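# Sort carabiners with sticking gates into the grey tray

## Task

Find each carabiner whose gate, once pushed open, stays open rather than springing shut, and place every such carabiner in the grey tray. Carabiners whose gates close properly must stay on the table, outside the tray. At the end, release everything and move the grippers away; anything held in position only by the robot at the finish does not count.

## Robot and tools

Robot: two 7-joint arms, left_arm and right_arm, each with a two-finger parallel gripper, in a physics simulator. The names are just labels and do not match the left or right of any camera image.

Frame: every printed position uses one shared scene frame with the origin on the table top midway between the arms. +z is up, +x points out across the table, and left_arm sits on the +y side. The state line reads `left_arm: …` | `right_arm: …` and gives each gripper's end_effector_position (metres) and end_effector_quat_wxyz. That position is the point between the pads when closed. The printed hand position can be off from the real one, more so when the arm is stretched far out. Gripper fingers point along the gripper's +z axis and open and close along its y axis. Closed fingertips extend about 19 mm past the reported point, fully open about 6 mm; while closing, the tips travel roughly 13 mm further from the arm, so keep that much room above the table.

Tool execute_actions, argument actions (a list holding at most one item) and optional pictures (boolean; camera images are included unless you pass false).
- Empty list {"actions": []}: sends nothing, just returns the current state.
- Move: {"actions": [{"rows": [[...]], "steps": 15}]}. steps is 1 to 15 control steps of 1/30 s each (15 if omitted). rows holds 1 to 15 rows; one row is used per step, and the final row is reused when there are fewer rows than steps.
- Wait: {"actions": [{"steps": N}]} with N up to 300; no new command, returns once N steps have elapsed since the previous result, with your reply time counted in.
A refused call sends nothing to the robot.

Row layout: a single list of 18 numbers covering both arms, always all 18 even when one arm stays put. First left_arm: 7 joint targets, then gripper position, then gripper speed; then the same 9 for right_arm. Joint numbers are absolute target angles in radians (the same values Joint positions prints), not offsets. Joint order and nominal ranges: waist -69.115 to 69.115, shoulder -2.250 to 2.250, upper arm roll -69.115 to 69.115, elbow -2.580 to 2.580, forearm roll -69.115 to 69.115, wrist pitch -2.100 to 2.100, wrist roll -69.115 to 69.115. True ends may differ by up to 0.013 rad either way. A call is rejected if a target is beyond a range end by more than 0.013 rad and also further out than that joint's last reported angle. Targets past the real end get clipped there, and the result may then say "joint sent to its limit" (possibly about an earlier action still running); absence of that line does not prove there is room left.

Gripper numbers, each in [-1, 1], absolute: position +1 is fully open (85 mm), 0 about 41 mm, pads touch near -0.8, and -1 keeps closing until blocked. Speed sets how fast the gap changes: roughly 20 mm/s at -1, 85 at 0, 150 at +1. No force setting exists; a full close grips at about 190 to 235 N per pad. To hold, send -1 and keep sending it. To release, send a position wider than the object. For a gentle grip, open first, then close to just under the object's width. Fingers stay put once stopped until the position number changes by 0.01 or more, but they re-close by themselves if the object yields, force falls sharply or the object slips out. To leave a gripper unchanged, repeat its previous two numbers; a 0 is a real command. position_measured_pct is about 50 - 50 × position, 0 when fully open: stopping short of the target below about 90 means something is held or blocking; around 90 or slightly more means the pads met, on nothing or on something very thin.

Motion: joint speed and acceleration are capped and joints are synchronised so they arrive together; a reversed command stops them together. Each step, targets are kept within 0.304 rad of the measured angle for the first four joints and 0.266 rad for the last three, and the whole arm's targets are scaled back if they would move the gripper more than 70 mm from where it is. So big moves need several calls and may still be short on return. Between calls the arms keep heading for the last row sent, until everything has nearly stopped or a step is HELD; after that only a new action moves them further. Fingers mid-travel finish their motion.

Result lines: Joint positions and Joint velocities, one block per arm in joint order (rad, rad/s); joint torques in the same order, with per-arm offset, scale and noise, changing at rest only through contact or load. "joint command not followed" means a clearance check altered or blocked some joint targets (the rest of the row still ran). HELD marks steps where all or part of your row was not sent. MOTOR HOT appears from 60 °C; at 75 °C an OVER-TEMPERATURE FAULT lets that arm sag until cooled, so avoid holding loads for long. If contact torque reaches a load limit (50.7 N m for the first four joints, 31.9 for the last three, carried weight included) a TORQUE FAULT halts that arm for 10 s and drops the rest of the call.

Tool zoom_image: camera (cam_head_left, cam_head_right, cam_high, cam_low, cam_left_wrist, cam_right_wrist; each 504x504) and region [x0, y0, x1, y1] in that camera's pixels from its top-left, at most 504 by 504; gives a closer look at its latest image.

Tool finished_scene: argument scene, the current scene's number. It ends the scene irreversibly and reports whether the goal holds; the next scene's task comes with it. Replying with no tool call ends everything.

Avoid: pushing or dropping anything off the table, letting the arms collide or press on each other, slamming or pressing hard, and losing grip. Brief external tugs on held parts or nudges to loose objects may occur. Test each gate by pushing it open and watching whether it springs back.

Each tool is called after "Call:" in YAML: its name, and indented under it one key for each argument.

## Session

Call:
execute_actions:
  actions: []

Scene clock: 0.00 s of 6000.00 s.
left_arm: end_effector_position=(+0.0833, +0.5000, +0.2991) position_measured_pct=0.0 end_effector_quat_wxyz=(-0.168, +0.895, +0.397, +0.111) | right_arm: end_effector_position=(+0.4179, -0.2142, +0.1461) position_measured_pct=0.0 end_effector_quat_wxyz=(+0.380, +0.038, +0.647, +0.660)
Joint positions: left_arm=[-1.807 -0.745  0.075  2.341  0.191  1.161  3.78 ] | right_arm=[ 0.646  1.475 -0.554  2.272 -1.678  1.175  4.168]
Joint velocities: left_arm=[ 0.  0. -0. -0.  0. -0. -0.] | right_arm=[-0.001 -0.     0.    -0.     0.001  0.    -0.   ]
Joint torques (N m, as the joint torque sensors report them, + toward a larger angle): no reading

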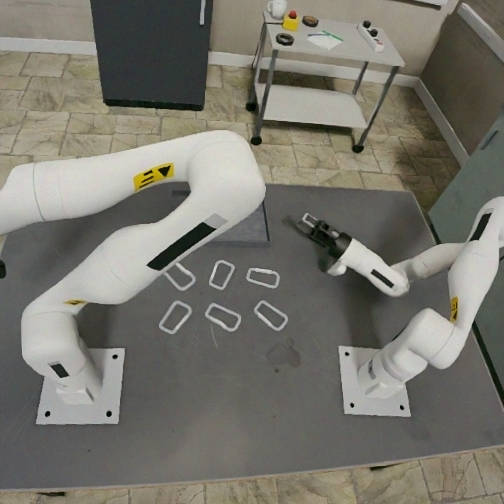

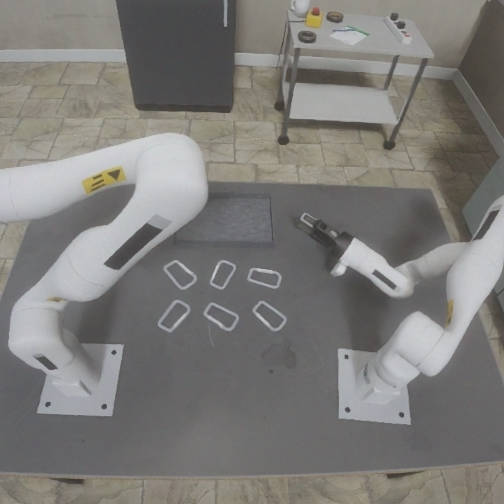

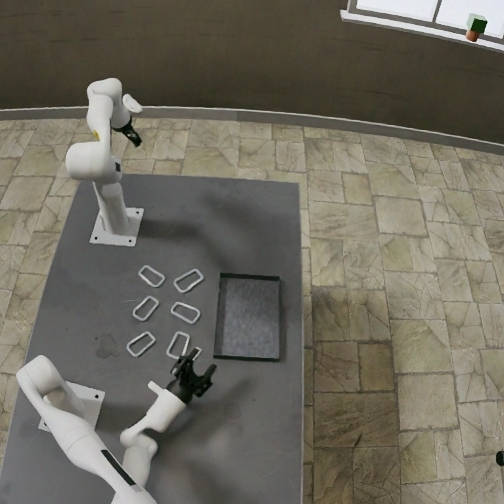

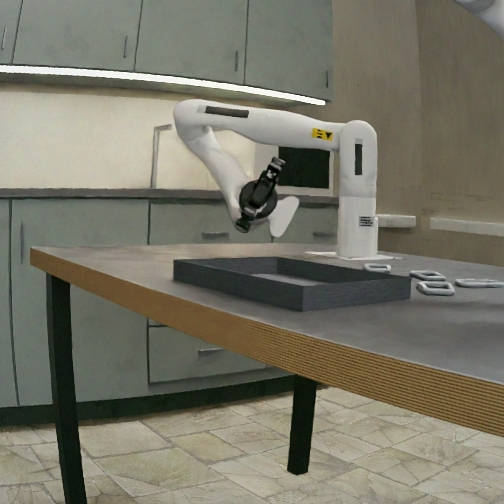

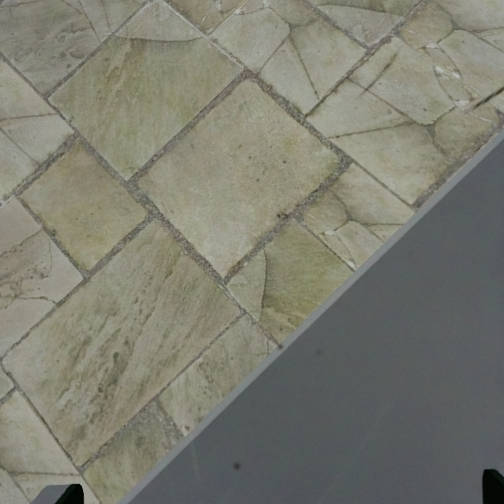

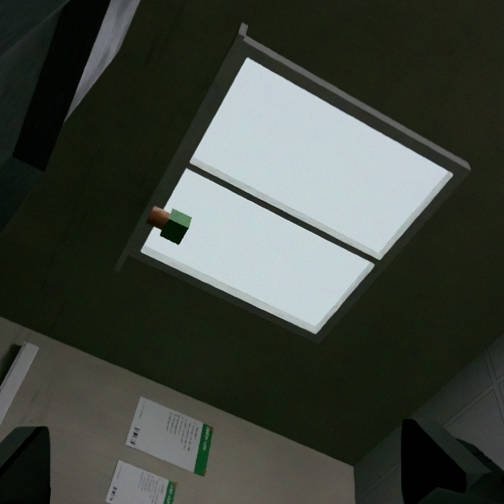

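Call:
zoom_image:
  camera: "cam_head_right"
  region: [140, 180, 310, 350]

Call:
zoom_image:
  camera: "cam_high"
  region: [110, 250, 230, 370]

Region (140, 180, 310, 350) of cam_head_right's 504x504 image, scaled by 2.965, with more detail than that image has.

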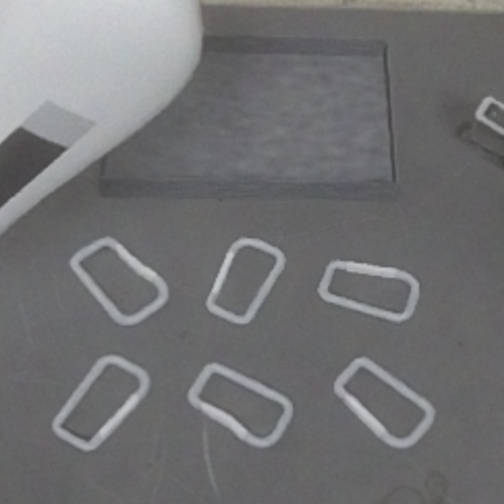

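Region (110, 250, 230, 370) of cam_high's 504x504 image, scaled by 4.200, with more detail than that image has.

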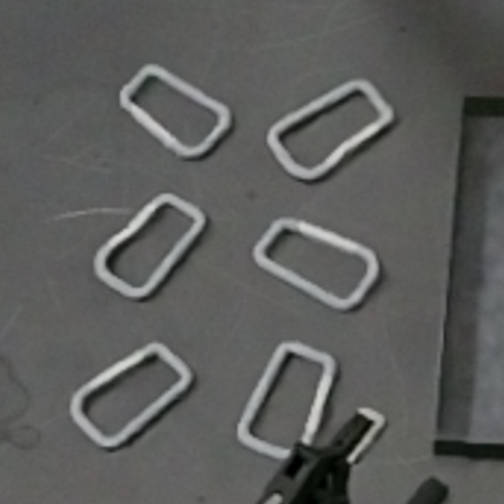

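Call:
execute_actions:
  actions:
    - {"rows":[[0.8,0.274,0,1.723,0,1.144,3.78,1,0,1.4,0.3,-0.554,2.272,-1.678,1.175,4.168,1,0]],"steps":15}
  pictures: false

Call:
execute_actions:
  actions:
    - {"steps":90}

Scene clock: 14.93 s of 6000.00 s.
left_arm: end_effector_position=(+0.1143, +0.6131, +0.3791) position_measured_pct=0.0 end_effector_quat_wxyz=(-0.171, +0.954, +0.229, +0.093) | right_arm: end_effector_position=(+0.4654, -0.3850, +0.2100) position_measured_pct=0.0 end_effector_quat_wxyz=(+0.543, +0.027, +0.673, +0.501)
Joint positions: left_arm=[-1.426 -0.367  0.015  1.971  0.041  1.148  3.78 ] | right_arm=[ 0.971  1.149 -0.554  2.272 -1.678  1.175  4.168]
Joint velocities: left_arm=[ 0.933  0.928 -0.068 -0.906 -0.163 -0.019 -0.   ] | right_arm=[ 0.801 -0.801  0.001 -0.002 -0.001 -0.    -0.   ]
Joint torques (N m, as the joint torque sensors report them, + toward a larger angle): left_arm=[-0.03 -2.38  0.61 -9.3   0.37 -0.86 -0.24] | right_arm=[  0.1  -15.84  -5.35   1.81   0.51   2.54   0.  ]
Steps of this call (steps 1 to 90: nothing new was sent; then 11.43 s passed at rest; steps 91 to 105: all 15 steps of this action). Readings (joint positions | what the end effector reports):
91: left_arm=[-1.805 -0.743 0.075 2.340 0.191 1.161 3.780] | right_arm=[0.648 1.473 -0.554 2.272 -1.677 1.175 4.168] | left_arm position_measured_pct=0.0 | right_arm position_measured_pct=0.0
92: left_arm=[-1.797 -0.736 0.074 2.335 0.188 1.161 3.780] | right_arm=[0.655 1.466 -0.554 2.273 -1.677 1.174 4.168] | left_arm position_measured_pct=0.0 | right_arm position_measured_pct=0.0
94: left_arm=[-1.766 -0.706 0.068 2.309 0.171 1.160 3.780] | right_arm=[0.685 1.436 -0.554 2.273 -1.677 1.174 4.168] | left_arm position_measured_pct=0.0 | right_arm position_measured_pct=0.0
98: left_arm=[-1.647 -0.588 0.042 2.194 0.107 1.154 3.780] | right_arm=[0.787 1.333 -0.554 2.272 -1.678 1.175 4.168] | left_arm position_measured_pct=0.0 | right_arm position_measured_pct=0.0
105: the state above

Scene clock: 17.93 s of 6000.00 s.
left_arm: end_effector_position=(+0.2842, +0.0335, +0.2486) position_measured_pct=0.0 end_effector_quat_wxyz=(+0.000, -0.641, +0.767, -0.000) | right_arm: end_effector_position=(+0.4208, -0.5588, +0.3953) position_measured_pct=0.0 end_effector_quat_wxyz=(+0.662, -0.114, +0.737, +0.076)
Joint positions: left_arm=[0.8   0.274 0.    1.723 0.    1.144 3.78 ] | right_arm=[ 1.4    0.3   -0.554  2.272 -1.678  1.175  4.168]
Joint velocities: left_arm=[-0.001  0.     0.    -0.    -0.001  0.001 -0.001] | right_arm=[ 0.001  0.    -0.     0.    -0.001  0.001  0.   ]
Joint torques (N m, as the joint torque sensors report them, + toward a larger angle): left_arm=[  0.34 -14.42   0.25  -7.89  -0.03  -0.02  -0.17] | right_arm=[  0.41 -10.05  -1.68  -6.06  -1.91   2.1    0.07]
Steps of this call (steps 1 to 90: the robot went on to your last target). Readings (joint positions | what the end effector reports):
1: left_arm=[-1.394 -0.335 0.013 1.942 0.036 1.147 3.780] | right_arm=[0.998 1.123 -0.554 2.271 -1.678 1.175 4.168] | left_arm position_measured_pct=0.0 | right_arm position_measured_pct=0.0
2: left_arm=[-1.362 -0.303 0.011 1.915 0.032 1.147 3.780] | right_arm=[1.025 1.096 -0.554 2.271 -1.678 1.175 4.168] | left_arm position_measured_pct=0.0 | right_arm position_measured_pct=0.0
4: left_arm=[-1.296 -0.238 0.008 1.869 0.024 1.146 3.780] | right_arm=[1.079 1.041 -0.554 2.271 -1.678 1.175 4.168] | left_arm position_measured_pct=0.0 | right_arm position_measured_pct=0.0
8: left_arm=[-1.169 -0.110 0.004 1.808 0.014 1.145 3.780] | right_arm=[1.186 0.929 -0.554 2.271 -1.678 1.175 4.168] | left_arm position_measured_pct=0.0 | right_arm position_measured_pct=0.0
90: the state above
All arms were judged still, so your last target was given up. Only a new action makes them travel on or press farther. Fingers that are still opening or closing keep moving.

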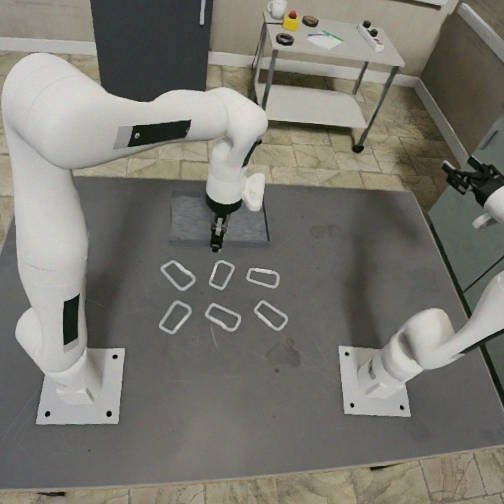

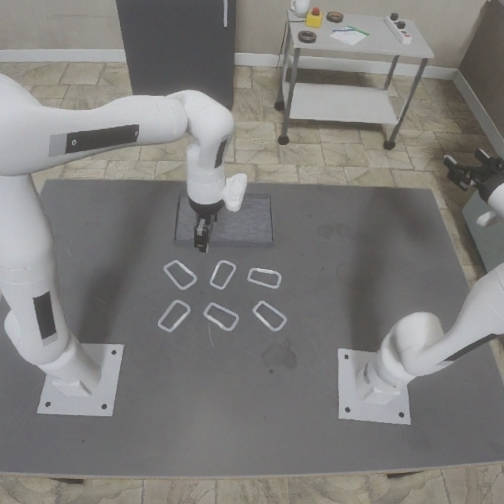

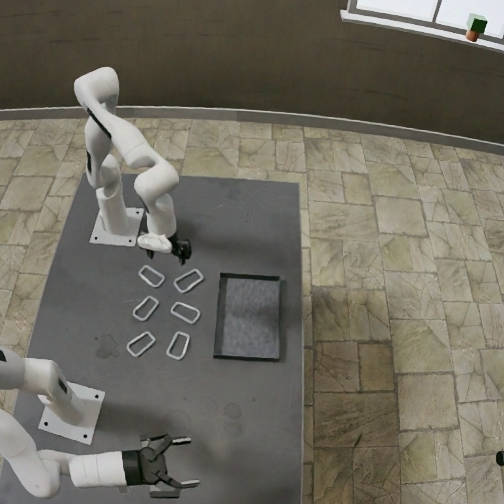

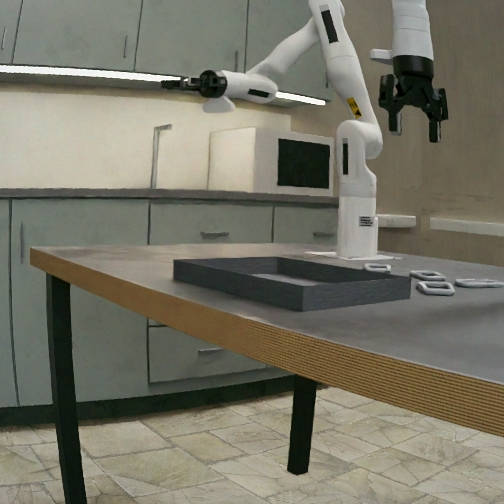

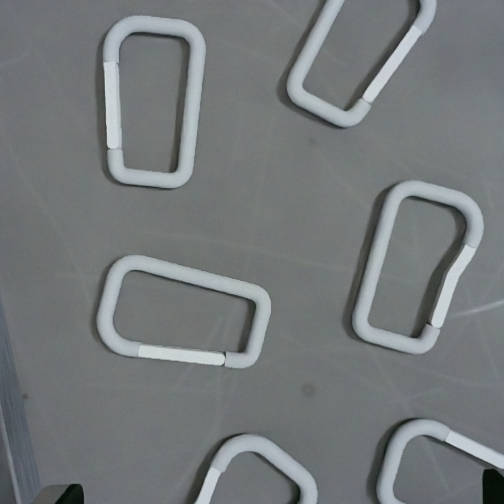

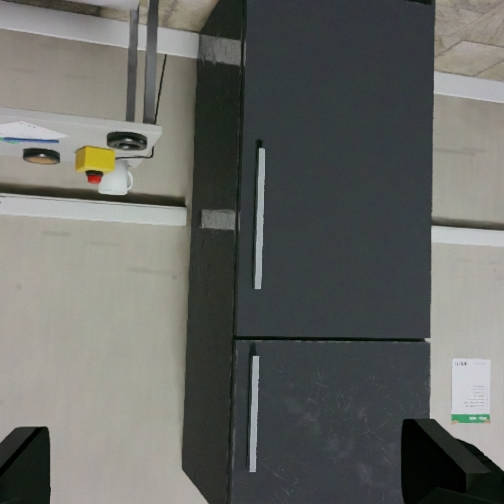

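Call:
execute_actions:
  actions:
    - {"rows":[[0.768,0.3927,0,1.5485,0,1.2004,3.748,1,0,1.4,0.3,-0.554,2.272,-1.678,1.175,4.168,1,0]],"steps":15}
  pictures: false

Call:
execute_actions:
  actions:
    - {"steps":15}

Call:
execute_actions:
  actions:
    - {"rows":[[0.768,0.3927,0,1.5485,0,1.2004,5.161,1,0,1.4,0.3,-0.554,2.272,-1.678,1.175,4.168,1,0]],"steps":15}
  pictures: false

Call:
execute_actions:
  actions:
    - {"steps":45}

Scene clock: 32.30 s of 6000.00 s.
left_arm: end_effector_position=(+0.3318, +0.0036, +0.2494) position_measured_pct=0.0 end_effector_quat_wxyz=(+0.000, -0.641, +0.768, -0.001) | right_arm: end_effector_position=(+0.4208, -0.5588, +0.3953) position_measured_pct=0.0 end_effector_quat_wxyz=(+0.662, -0.114, +0.737, +0.076)
Joint positions: left_arm=[ 0.769  0.39  -0.     1.549  0.     1.2    3.748] | right_arm=[ 1.4    0.3   -0.554  2.272 -1.678  1.175  4.168]
Joint velocities: left_arm=[-0.005  0.021  0.002 -0.005  0.     0.002 -0.   ] | right_arm=[-0.    -0.    -0.001  0.    -0.001  0.001  0.   ]
Joint torques (N m, as the joint torque sensors report them, + toward a larger angle): left_arm=[ -0.23 -16.95  -0.01  -8.28   0.02  -0.03  -0.1 ] | right_arm=[  0.41 -10.15  -1.64  -6.02  -1.94   2.01   0.14]
Steps of this call (steps 1 to 90: nothing new was sent; then 10.87 s passed at rest; steps 91 to 105: all 15 steps of this action). Readings (joint positions | what the end effector reports):
91: left_arm=[0.800 0.275 0.000 1.722 0.000 1.144 3.780] | right_arm=[1.400 0.300 -0.554 2.272 -1.678 1.175 4.168] | left_arm position_measured_pct=0.0 | right_arm position_measured_pct=0.0
92: left_arm=[0.798 0.279 0.000 1.717 0.000 1.147 3.779] | right_arm=[1.400 0.300 -0.554 2.272 -1.678 1.175 4.168] | left_arm position_measured_pct=0.0 | right_arm position_measured_pct=0.0
94: left_arm=[0.793 0.300 0.001 1.690 0.000 1.155 3.774] | right_arm=[1.400 0.300 -0.554 2.272 -1.678 1.175 4.168] | left_arm position_measured_pct=0.0 | right_arm position_measured_pct=0.0
98: left_arm=[0.775 0.367 -0.000 1.590 -0.000 1.187 3.756] | right_arm=[1.400 0.300 -0.554 2.272 -1.678 1.175 4.168] | left_arm position_measured_pct=0.0 | right_arm position_measured_pct=0.0
105: the state above

Scene clock: 32.80 s of 6000.00 s.
left_arm: end_effector_position=(+0.3320, +0.0038, +0.2485) position_measured_pct=0.0 end_effector_quat_wxyz=(+0.000, -0.641, +0.767, -0.000) | right_arm: end_effector_position=(+0.4208, -0.5588, +0.3953) position_measured_pct=0.0 end_effector_quat_wxyz=(+0.662, -0.114, +0.737, +0.076)
Joint positions: left_arm=[ 0.768  0.393 -0.     1.548 -0.     1.2    3.748] | right_arm=[ 1.4    0.3   -0.554  2.272 -1.678  1.175  4.168]
Joint velocities: left_arm=[-0.     0.     0.002  0.001 -0.     0.001 -0.   ] | right_arm=[-0.     0.     0.    -0.    -0.    -0.001 -0.   ]
Joint torques (N m, as the joint torque sensors report them, + toward a larger angle): left_arm=[ -0.17 -16.72   0.16  -8.08   0.01  -0.04   0.06] | right_arm=[  0.48 -10.08  -1.66  -5.96  -1.89   2.07   0.12]
Steps of this call (steps 1 to 15: the robot went on to your last target). Readings (joint positions | what the end effector reports):
1: left_arm=[0.768 0.391 -0.000 1.549 0.000 1.200 3.748] | right_arm=[1.400 0.300 -0.554 2.272 -1.678 1.175 4.168] | left_arm position_measured_pct=0.0 | right_arm position_measured_pct=0.0
2: left_arm=[0.768 0.391 -0.000 1.549 0.000 1.200 3.748] | right_arm=[1.400 0.300 -0.554 2.272 -1.678 1.175 4.168] | left_arm position_measured_pct=0.0 | right_arm position_measured_pct=0.0
4: left_arm=[0.768 0.392 -0.000 1.549 -0.000 1.200 3.748] | right_arm=[1.400 0.300 -0.554 2.272 -1.678 1.175 4.168] | left_arm position_measured_pct=0.0 | right_arm position_measured_pct=0.0
8: left_arm=[0.768 0.393 -0.000 1.549 -0.000 1.200 3.748] | right_arm=[1.400 0.300 -0.554 2.272 -1.678 1.175 4.168] | left_arm position_measured_pct=0.0 | right_arm position_measured_pct=0.0
15: the state above
All arms were judged still, so your last target was given up. Only a new action makes them travel on or press farther. Fingers that are still opening or closing keep moving.

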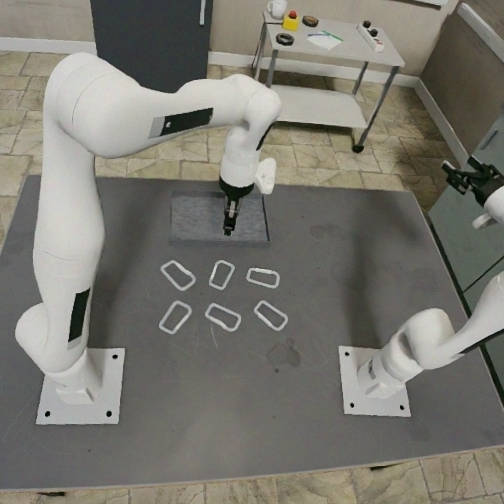

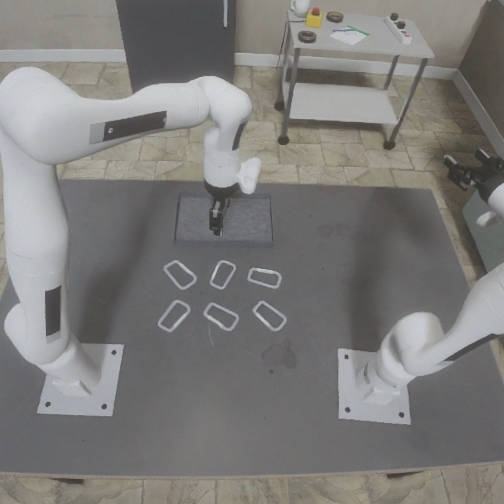

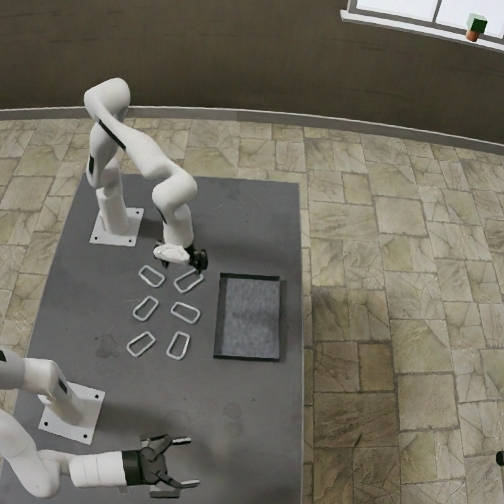

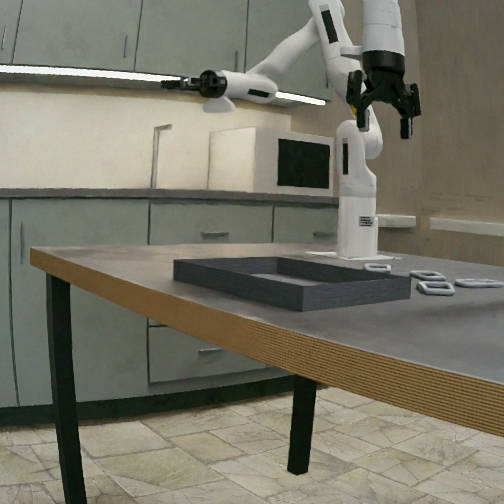

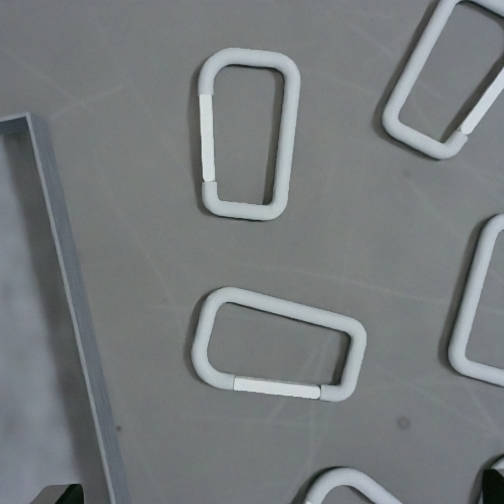

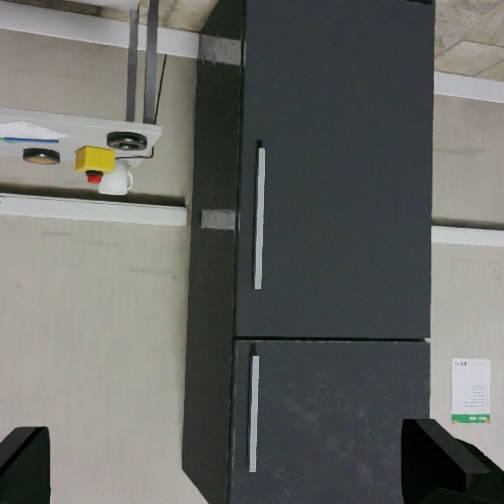

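Scene clock: 33.30 s of 6000.00 s.
left_arm: end_effector_position=(+0.3320, +0.0038, +0.2484) position_measured_pct=0.0 end_effector_quat_wxyz=(+0.000, +0.813, -0.582, -0.000) | right_arm: end_effector_position=(+0.4208, -0.5588, +0.3953) position_measured_pct=0.0 end_effector_quat_wxyz=(+0.662, -0.114, +0.737, +0.076)
Joint positions: left_arm=[0.768 0.393 0.    1.548 0.    1.2   4.254] | right_arm=[ 1.4    0.3   -0.554  2.272 -1.678  1.175  4.168]
Joint velocities: left_arm=[ 0.     0.    -0.    -0.001 -0.001  0.     1.214] | right_arm=[ 0.001 -0.    -0.     0.     0.001  0.     0.   ]
Joint torques (N m, as the joint torque sensors report them, + toward a larger angle): left_arm=[  0.21 -16.82   0.13  -8.34   0.04   0.04  -0.18] | right_arm=[  0.45 -10.07  -1.86  -5.98  -1.92   2.1    0.09]
Steps of this call (steps 1 to 15: all 15 steps of this action). Readings (joint positions | what the end effector reports):
1: left_arm=[0.768 0.393 0.000 1.549 -0.000 1.200 3.750] | right_arm=[1.400 0.300 -0.554 2.272 -1.678 1.175 4.168] | left_arm position_measured_pct=0.0 | right_arm position_measured_pct=0.0
2: left_arm=[0.768 0.393 0.000 1.549 -0.000 1.200 3.759] | right_arm=[1.400 0.300 -0.554 2.272 -1.678 1.175 4.168] | left_arm position_measured_pct=0.0 | right_arm position_measured_pct=0.0
4: left_arm=[0.768 0.393 0.000 1.549 -0.000 1.200 3.810] | right_arm=[1.400 0.300 -0.554 2.272 -1.678 1.175 4.168] | left_arm position_measured_pct=0.0 | right_arm position_measured_pct=0.0
8: left_arm=[0.768 0.393 0.000 1.548 0.000 1.200 3.969] | right_arm=[1.400 0.300 -0.554 2.272 -1.678 1.175 4.168] | left_arm position_measured_pct=0.0 | right_arm position_measured_pct=0.0
15: the state above

Scene clock: 34.80 s of 6000.00 s.
left_arm: end_effector_position=(+0.3320, +0.0038, +0.2484) position_measured_pct=0.0 end_effector_quat_wxyz=(-0.000, +0.986, -0.167, -0.000) | right_arm: end_effector_position=(+0.4208, -0.5588, +0.3953) position_measured_pct=0.0 end_effector_quat_wxyz=(+0.662, -0.114, +0.737, +0.076)
Joint positions: left_arm=[ 0.768  0.393 -0.     1.548  0.     1.2    5.161] | right_arm=[ 1.4    0.3   -0.554  2.272 -1.678  1.175  4.168]
Joint velocities: left_arm=[-0.    -0.     0.001  0.     0.001  0.    -0.   ] | right_arm=[ 0.     0.     0.001  0.    -0.001  0.001 -0.   ]
Joint torques (N m, as the joint torque sensors report them, + toward a larger angle): left_arm=[ -0.09 -16.95   0.27  -8.08  -0.2    0.1    0.08] | right_arm=[ 0.33 -9.97 -1.63 -5.99 -1.99  2.08  0.14]
Steps of this call (steps 1 to 45: the robot went on to your last target). Readings (joint positions | what the end effector reports):
1: left_arm=[0.768 0.393 0.000 1.548 0.000 1.200 4.294] | right_arm=[1.400 0.300 -0.554 2.272 -1.678 1.175 4.168] | left_arm position_measured_pct=0.0 | right_arm position_measured_pct=0.0
2: left_arm=[0.768 0.393 0.000 1.548 0.000 1.200 4.335] | right_arm=[1.400 0.300 -0.554 2.272 -1.678 1.175 4.168] | left_arm position_measured_pct=0.0 | right_arm position_measured_pct=0.0
4: left_arm=[0.768 0.393 0.000 1.548 0.000 1.200 4.416] | right_arm=[1.400 0.300 -0.554 2.272 -1.678 1.175 4.168] | left_arm position_measured_pct=0.0 | right_arm position_measured_pct=0.0
8: left_arm=[0.768 0.393 0.000 1.548 0.000 1.200 4.579] | right_arm=[1.400 0.300 -0.554 2.272 -1.678 1.175 4.168] | left_arm position_measured_pct=0.0 | right_arm position_measured_pct=0.0
45: the state above
All arms were judged still, so your last target was given up. Only a new action makes them travel on or press farther. Fingers that are still opening or closing keep moving.

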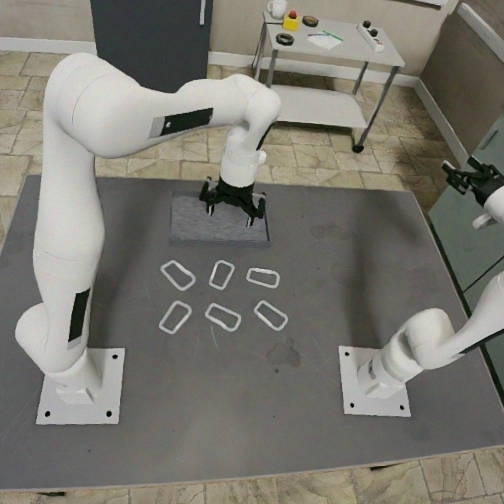

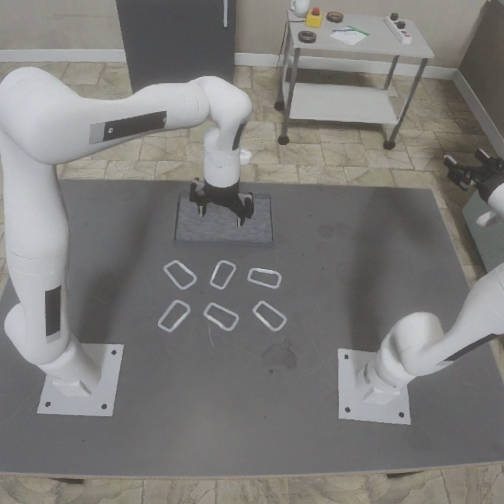

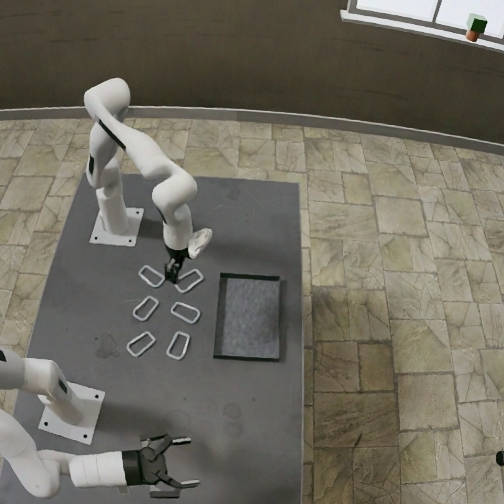

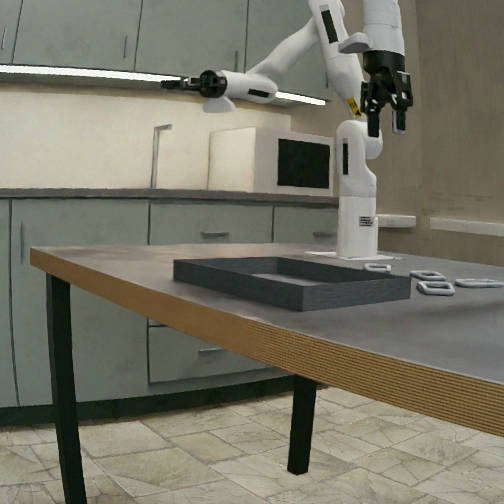

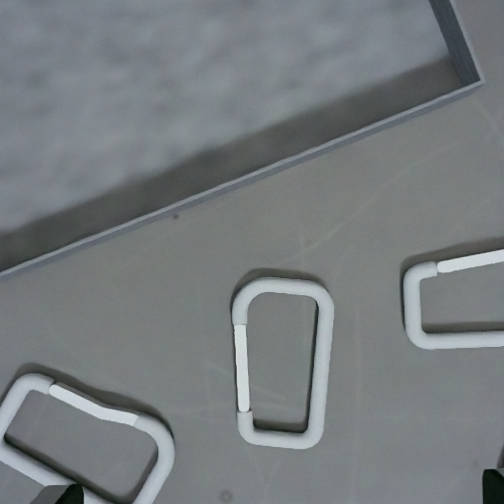

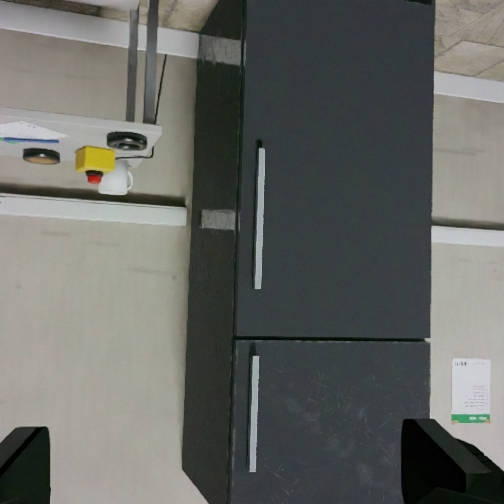

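Call:
execute_actions:
  actions:
    - {"rows":[[0.779,0.703,0,1.8118,0,0.6268,5.076,1,0,1.4,0.3,-0.554,2.272,-1.678,1.175,4.168,1,0]],"steps":15}
  pictures: false

Call:
execute_actions:
  actions:
    - {"steps":30}

Call:
zoom_image:
  camera: "cam_low"
  region: [330, 200, 450, 320]

Scene clock: 50.53 s of 6000.00 s.
left_arm: end_effector_position=(+0.3128, +0.0174, +0.0722) position_measured_pct=0.0 end_effector_quat_wxyz=(-0.028, +0.977, -0.207, -0.042) | right_arm: end_effector_position=(+0.4208, -0.5588, +0.3953) position_measured_pct=0.0 end_effector_quat_wxyz=(+0.662, -0.114, +0.737, +0.076)
Joint positions: left_arm=[0.777 0.653 0.    1.771 0.    0.818 5.089] | right_arm=[ 1.4    0.3   -0.554  2.272 -1.678  1.175  4.168]
Joint velocities: left_arm=[ 0.013  0.345 -0.     0.302 -0.001 -1.213 -0.099] | right_arm=[ 0.001 -0.    -0.    -0.     0.001  0.     0.   ]
Joint torques (N m, as the joint torque sensors report them, + toward a larger angle): left_arm=[  0.27 -20.38   0.16  -6.86  -0.06   0.07  -0.38] | right_arm=[  0.3  -10.09  -1.6   -5.93  -1.9    2.08   0.01]
Steps of this call (steps 1 to 90: nothing new was sent; then 12.23 s passed at rest; steps 91 to 105: all 15 steps of this action). Readings (joint positions | what the end effector reports):
91: left_arm=[0.768 0.394 -0.000 1.549 -0.000 1.200 5.161] | right_arm=[1.400 0.300 -0.554 2.272 -1.678 1.175 4.168] | left_arm position_measured_pct=0.0 | right_arm position_measured_pct=0.0
92: left_arm=[0.768 0.400 -0.000 1.553 -0.000 1.195 5.159] | right_arm=[1.400 0.300 -0.554 2.272 -1.678 1.175 4.168] | left_arm position_measured_pct=0.0 | right_arm position_measured_pct=0.0
94: left_arm=[0.769 0.428 -0.000 1.575 -0.000 1.171 5.152] | right_arm=[1.400 0.300 -0.554 2.272 -1.678 1.175 4.168] | left_arm position_measured_pct=0.0 | right_arm position_measured_pct=0.0
98: left_arm=[0.773 0.520 -0.000 1.653 -0.000 1.080 5.127] | right_arm=[1.400 0.300 -0.554 2.272 -1.678 1.175 4.168] | left_arm position_measured_pct=0.0 | right_arm position_measured_pct=0.0
105: the state above

Scene clock: 51.53 s of 6000.00 s.
left_arm: end_effector_position=(+0.3299, -0.0012, +0.0399) position_measured_pct=0.0 end_effector_quat_wxyz=(-0.000, +0.977, -0.215, -0.000) | right_arm: end_effector_position=(+0.4208, -0.5588, +0.3953) position_measured_pct=0.0 end_effector_quat_wxyz=(+0.662, -0.114, +0.737, +0.076)
Joint positions: left_arm=[ 0.779  0.703  0.     1.812 -0.     0.627  5.076] | right_arm=[ 1.4    0.3   -0.554  2.272 -1.678  1.175  4.168]
Joint velocities: left_arm=[-0.    -0.     0.001 -0.001  0.001  0.001 -0.   ] | right_arm=[-0.    -0.    -0.    -0.     0.002  0.     0.   ]
Joint torques (N m, as the joint torque sensors report them, + toward a larger angle): left_arm=[  0.12 -19.27   0.39  -5.33   0.03   0.06  -0.29] | right_arm=[  0.28 -10.11  -1.58  -5.83  -1.89   2.13  -0.03]
Steps of this call (steps 1 to 30: the robot went on to your last target). Readings (joint positions | what the end effector reports):
1: left_arm=[0.778 0.665 0.000 1.781 0.000 0.777 5.086] | right_arm=[1.400 0.300 -0.554 2.272 -1.678 1.175 4.168] | left_arm position_measured_pct=0.0 | right_arm position_measured_pct=0.0
2: left_arm=[0.778 0.675 -0.000 1.789 0.000 0.736 5.083] | right_arm=[1.400 0.300 -0.554 2.272 -1.678 1.175 4.168] | left_arm position_measured_pct=0.0 | right_arm position_measured_pct=0.0
4: left_arm=[0.779 0.693 0.000 1.804 0.000 0.665 5.078] | right_arm=[1.400 0.300 -0.554 2.272 -1.678 1.175 4.168] | left_arm position_measured_pct=0.0 | right_arm position_measured_pct=0.0
8: left_arm=[0.779 0.701 -0.000 1.811 0.000 0.627 5.076] | right_arm=[1.400 0.300 -0.554 2.272 -1.678 1.175 4.168] | left_arm position_measured_pct=0.0 | right_arm position_measured_pct=0.0
30: the state above
All arms were judged still, so your last target was given up. Only a new action makes them travel on or press farther. Fingers that are still opening or closing keep moving.

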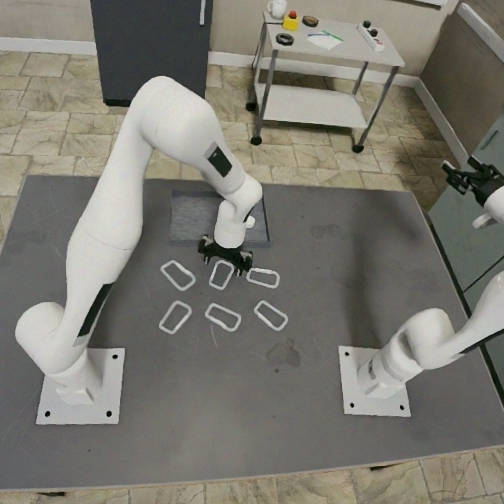

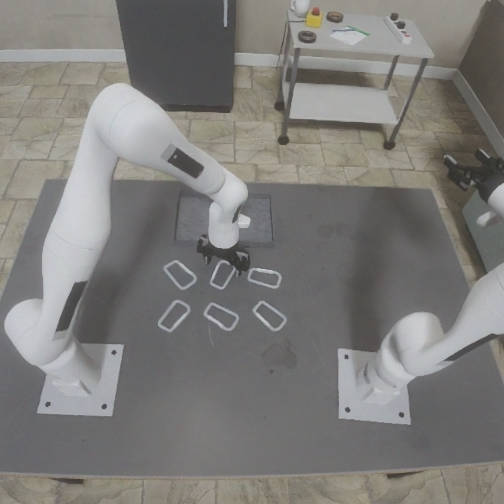

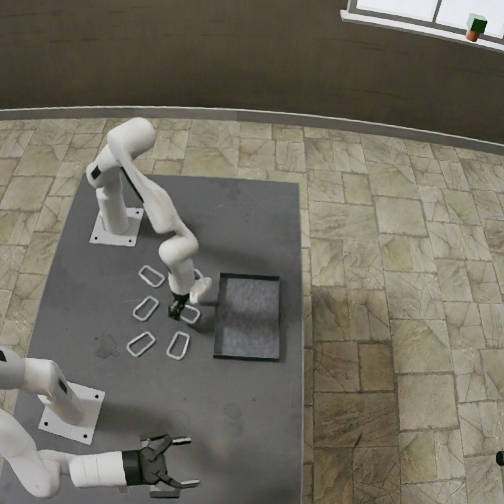

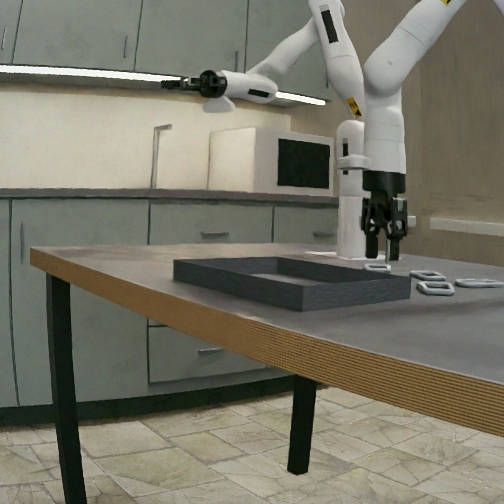

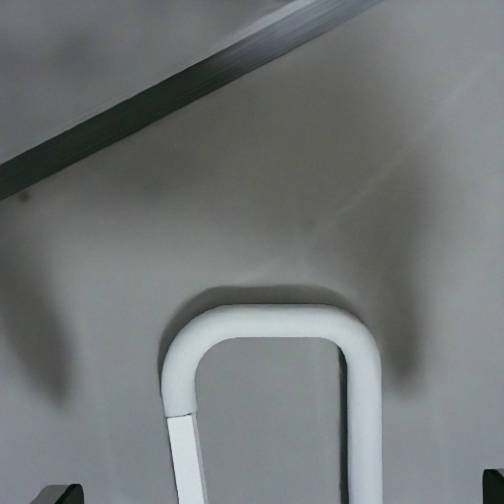

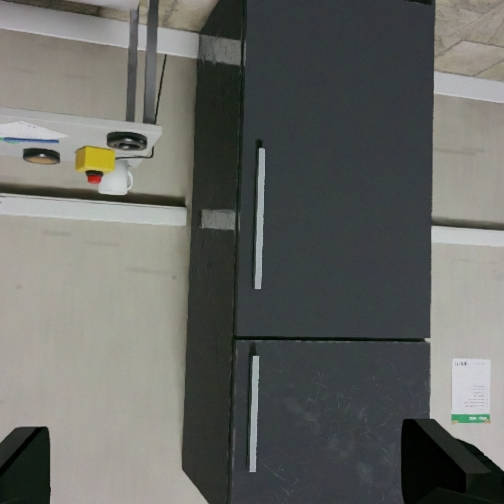

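Region (330, 200, 450, 320) of cam_low's 504x504 image, scaled by 4.200, with more detail than that image has.

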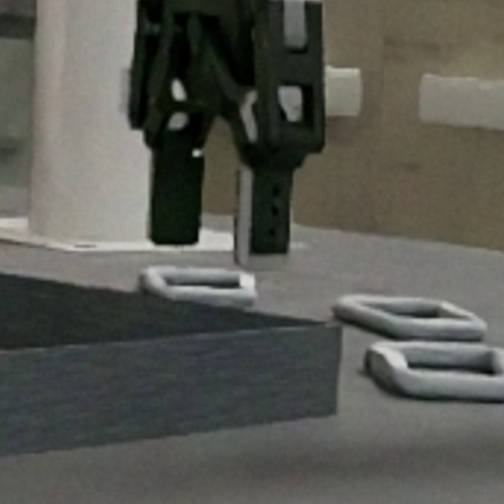

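Call:
execute_actions:
  actions:
    - {"rows":[[0.779,0.7484,0,1.8215,0,0.5716,5.076,0.55,0,1.4,0.3,-0.554,2.272,-1.678,1.175,4.168,1,0]],"steps":15}
  pictures: false

Call:
execute_actions:
  actions:
    - {"rows":[[0.779,0.7484,0,1.8215,0,0.5716,5.076,0.0,-0.5,1.4,0.3,-0.554,2.272,-1.678,1.175,4.168,1,0]],"steps":15}
  pictures: false

Call:
execute_actions:
  actions:
    - {"steps":10}

Scene clock: 57.80 s of 6000.00 s.
left_arm: end_effector_position=(+0.3300, -0.0013, +0.0176) position_measured_pct=22.2 end_effector_quat_wxyz=(+0.000, +0.977, -0.215, +0.000) | right_arm: end_effector_position=(+0.4208, -0.5588, +0.3953) position_measured_pct=0.0 end_effector_quat_wxyz=(+0.662, -0.114, +0.737, +0.076)
Joint positions: left_arm=[ 0.779  0.748 -0.     1.822  0.     0.572  5.076] | right_arm=[ 1.4    0.3   -0.554  2.272 -1.678  1.175  4.168]
Joint velocities: left_arm=[-0.     0.003 -0.001  0.001 -0.     0.001  0.001] | right_arm=[ 0.    -0.    -0.    -0.    -0.001 -0.     0.   ]
Joint torques (N m, as the joint torque sensors report them, + toward a larger angle): left_arm=[  0.23 -19.77   0.33  -4.64   0.07   0.09  -0.01] | right_arm=[ 0.43 -9.99 -1.71 -5.97 -1.94  2.16  0.08]
Steps of this call (steps 1 to 90: nothing new was sent; then 2.77 s passed at rest; steps 91 to 105: all 15 steps of this action). Readings (joint positions | what the end effector reports):
91: left_arm=[0.779 0.704 0.000 1.812 -0.000 0.626 5.076] | right_arm=[1.400 0.300 -0.554 2.272 -1.678 1.175 4.168] | left_arm position_measured_pct=0.0 | right_arm position_measured_pct=0.0
92: left_arm=[0.779 0.710 0.000 1.813 -0.000 0.619 5.076] | right_arm=[1.400 0.300 -0.554 2.272 -1.678 1.175 4.168] | left_arm position_measured_pct=0.8 | right_arm position_measured_pct=0.0
94: left_arm=[0.779 0.735 0.000 1.817 0.000 0.591 5.076] | right_arm=[1.400 0.300 -0.554 2.272 -1.678 1.175 4.168] | left_arm position_measured_pct=4.8 | right_arm position_measured_pct=0.0
98: left_arm=[0.779 0.746 -0.000 1.822 -0.000 0.572 5.076] | right_arm=[1.400 0.300 -0.554 2.272 -1.678 1.175 4.168] | left_arm position_measured_pct=16.3 | right_arm position_measured_pct=0.0
105: the state above

Scene clock: 58.30 s of 6000.00 s.
left_arm: end_effector_position=(+0.3307, -0.0024, +0.0189) position_measured_pct=44.8 end_effector_quat_wxyz=(+0.001, +0.977, -0.215, +0.002) | right_arm: end_effector_position=(+0.4208, -0.5588, +0.3953) position_measured_pct=0.0 end_effector_quat_wxyz=(+0.662, -0.114, +0.737, +0.076)
Joint positions: left_arm=[0.779 0.746 0.    1.82  0.    0.571 5.076] | right_arm=[ 1.4    0.3   -0.554  2.272 -1.678  1.175  4.168]
Joint velocities: left_arm=[ 0.004 -0.011  0.011 -0.007  0.006 -0.004 -0.   ] | right_arm=[ 0.    -0.    -0.     0.     0.001 -0.     0.   ]
Joint torques (N m, as the joint torque sensors report them, + toward a larger angle): left_arm=[ -0.54 -16.58  -0.44  -3.96  -0.22   0.02  -0.19] | right_arm=[  0.51 -10.05  -1.83  -5.87  -1.88   2.16   0.1 ]
Steps of this call (steps 1 to 15: all 15 steps of this action). Readings (joint positions | what the end effector reports):
1: left_arm=[0.779 0.748 -0.000 1.822 0.000 0.572 5.076] | right_arm=[1.400 0.300 -0.554 2.272 -1.678 1.175 4.168] | left_arm position_measured_pct=22.2 | right_arm position_measured_pct=0.0
2: left_arm=[0.779 0.748 0.000 1.822 0.000 0.572 5.076] | right_arm=[1.400 0.300 -0.554 2.272 -1.678 1.175 4.168] | left_arm position_measured_pct=22.6 | right_arm position_measured_pct=0.0
4: left_arm=[0.779 0.748 0.000 1.821 -0.000 0.572 5.076] | right_arm=[1.400 0.300 -0.554 2.272 -1.678 1.175 4.168] | left_arm position_measured_pct=25.4 | right_arm position_measured_pct=0.0
8: left_arm=[0.779 0.748 0.000 1.821 -0.000 0.572 5.076] | right_arm=[1.400 0.300 -0.554 2.272 -1.678 1.175 4.168] | left_arm position_measured_pct=32.1 | right_arm position_measured_pct=0.0
15: the state above

Scene clock: 58.63 s of 6000.00 s.
left_arm: end_effector_position=(+0.3308, -0.0030, +0.0193) position_measured_pct=49.2 end_effector_quat_wxyz=(+0.002, +0.977, -0.215, +0.002) | right_arm: end_effector_position=(+0.4208, -0.5588, +0.3953) position_measured_pct=0.0 end_effector_quat_wxyz=(+0.662, -0.114, +0.737, +0.076)
Joint positions: left_arm=[0.779 0.745 0.001 1.82  0.    0.571 5.076] | right_arm=[ 1.4    0.3   -0.554  2.272 -1.678  1.175  4.168]
Joint velocities: left_arm=[ 0.     0.     0.    -0.     0.001 -0.001  0.   ] | right_arm=[ 0.001  0.     0.001  0.    -0.001 -0.001 -0.   ]
Joint torques (N m, as the joint torque sensors report them, + toward a larger angle): left_arm=[ -0.19 -16.9   -0.18  -3.68  -0.09   0.1   -0.09] | right_arm=[  0.34 -10.18  -1.64  -5.91  -1.93   2.1    0.09]
Steps of this call (steps 1 to 10: the robot went on to your last target). Readings (joint positions | what the end effector reports):
1: left_arm=[0.779 0.745 0.001 1.820 0.000 0.571 5.076] | right_arm=[1.400 0.300 -0.554 2.272 -1.678 1.175 4.168] | left_arm position_measured_pct=46.4 | right_arm position_measured_pct=0.0
2: left_arm=[0.779 0.745 0.001 1.820 0.000 0.571 5.076] | right_arm=[1.400 0.300 -0.554 2.272 -1.678 1.175 4.168] | left_arm position_measured_pct=47.6 | right_arm position_measured_pct=0.0
4: left_arm=[0.779 0.745 0.001 1.820 0.000 0.571 5.076] | right_arm=[1.400 0.300 -0.554 2.272 -1.678 1.175 4.168] | left_arm position_measured_pct=48.8 | right_arm position_measured_pct=0.0
8: left_arm=[0.779 0.745 0.001 1.820 0.000 0.571 5.076] | right_arm=[1.400 0.300 -0.554 2.272 -1.678 1.175 4.168] | left_arm position_measured_pct=49.2 | right_arm position_measured_pct=0.0
10: the state above

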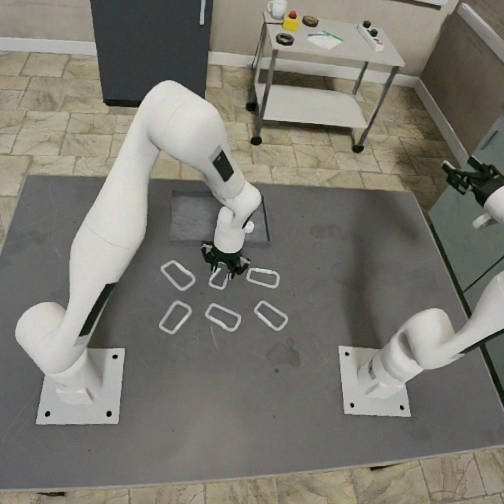

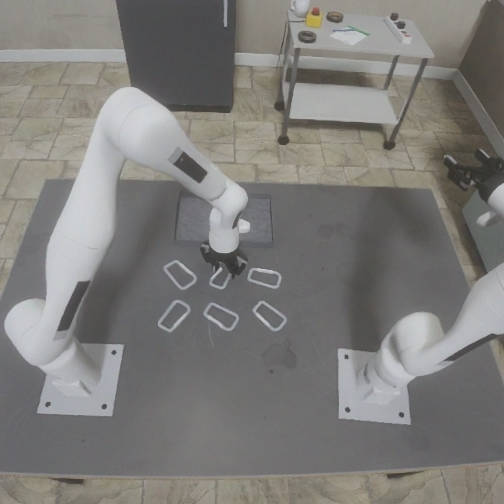

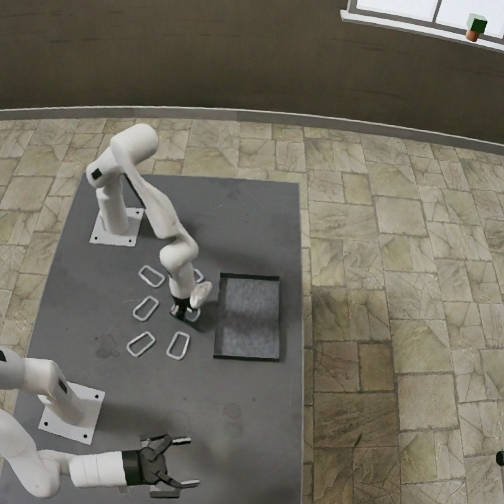

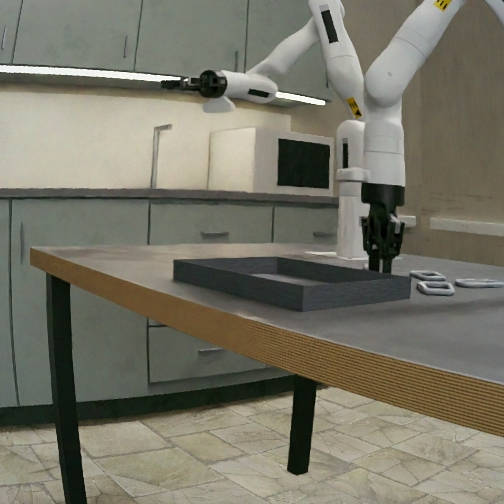

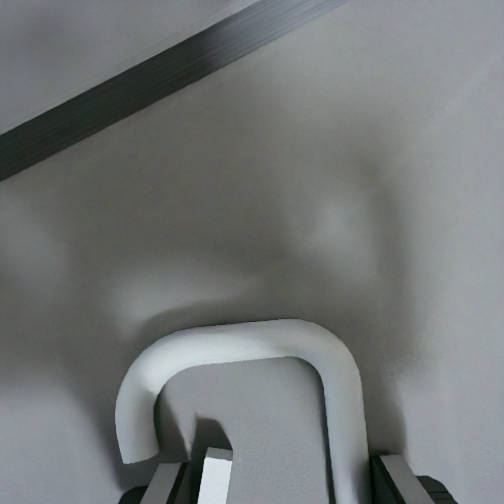

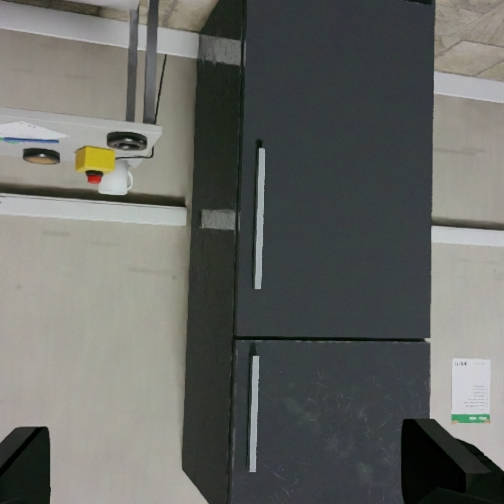

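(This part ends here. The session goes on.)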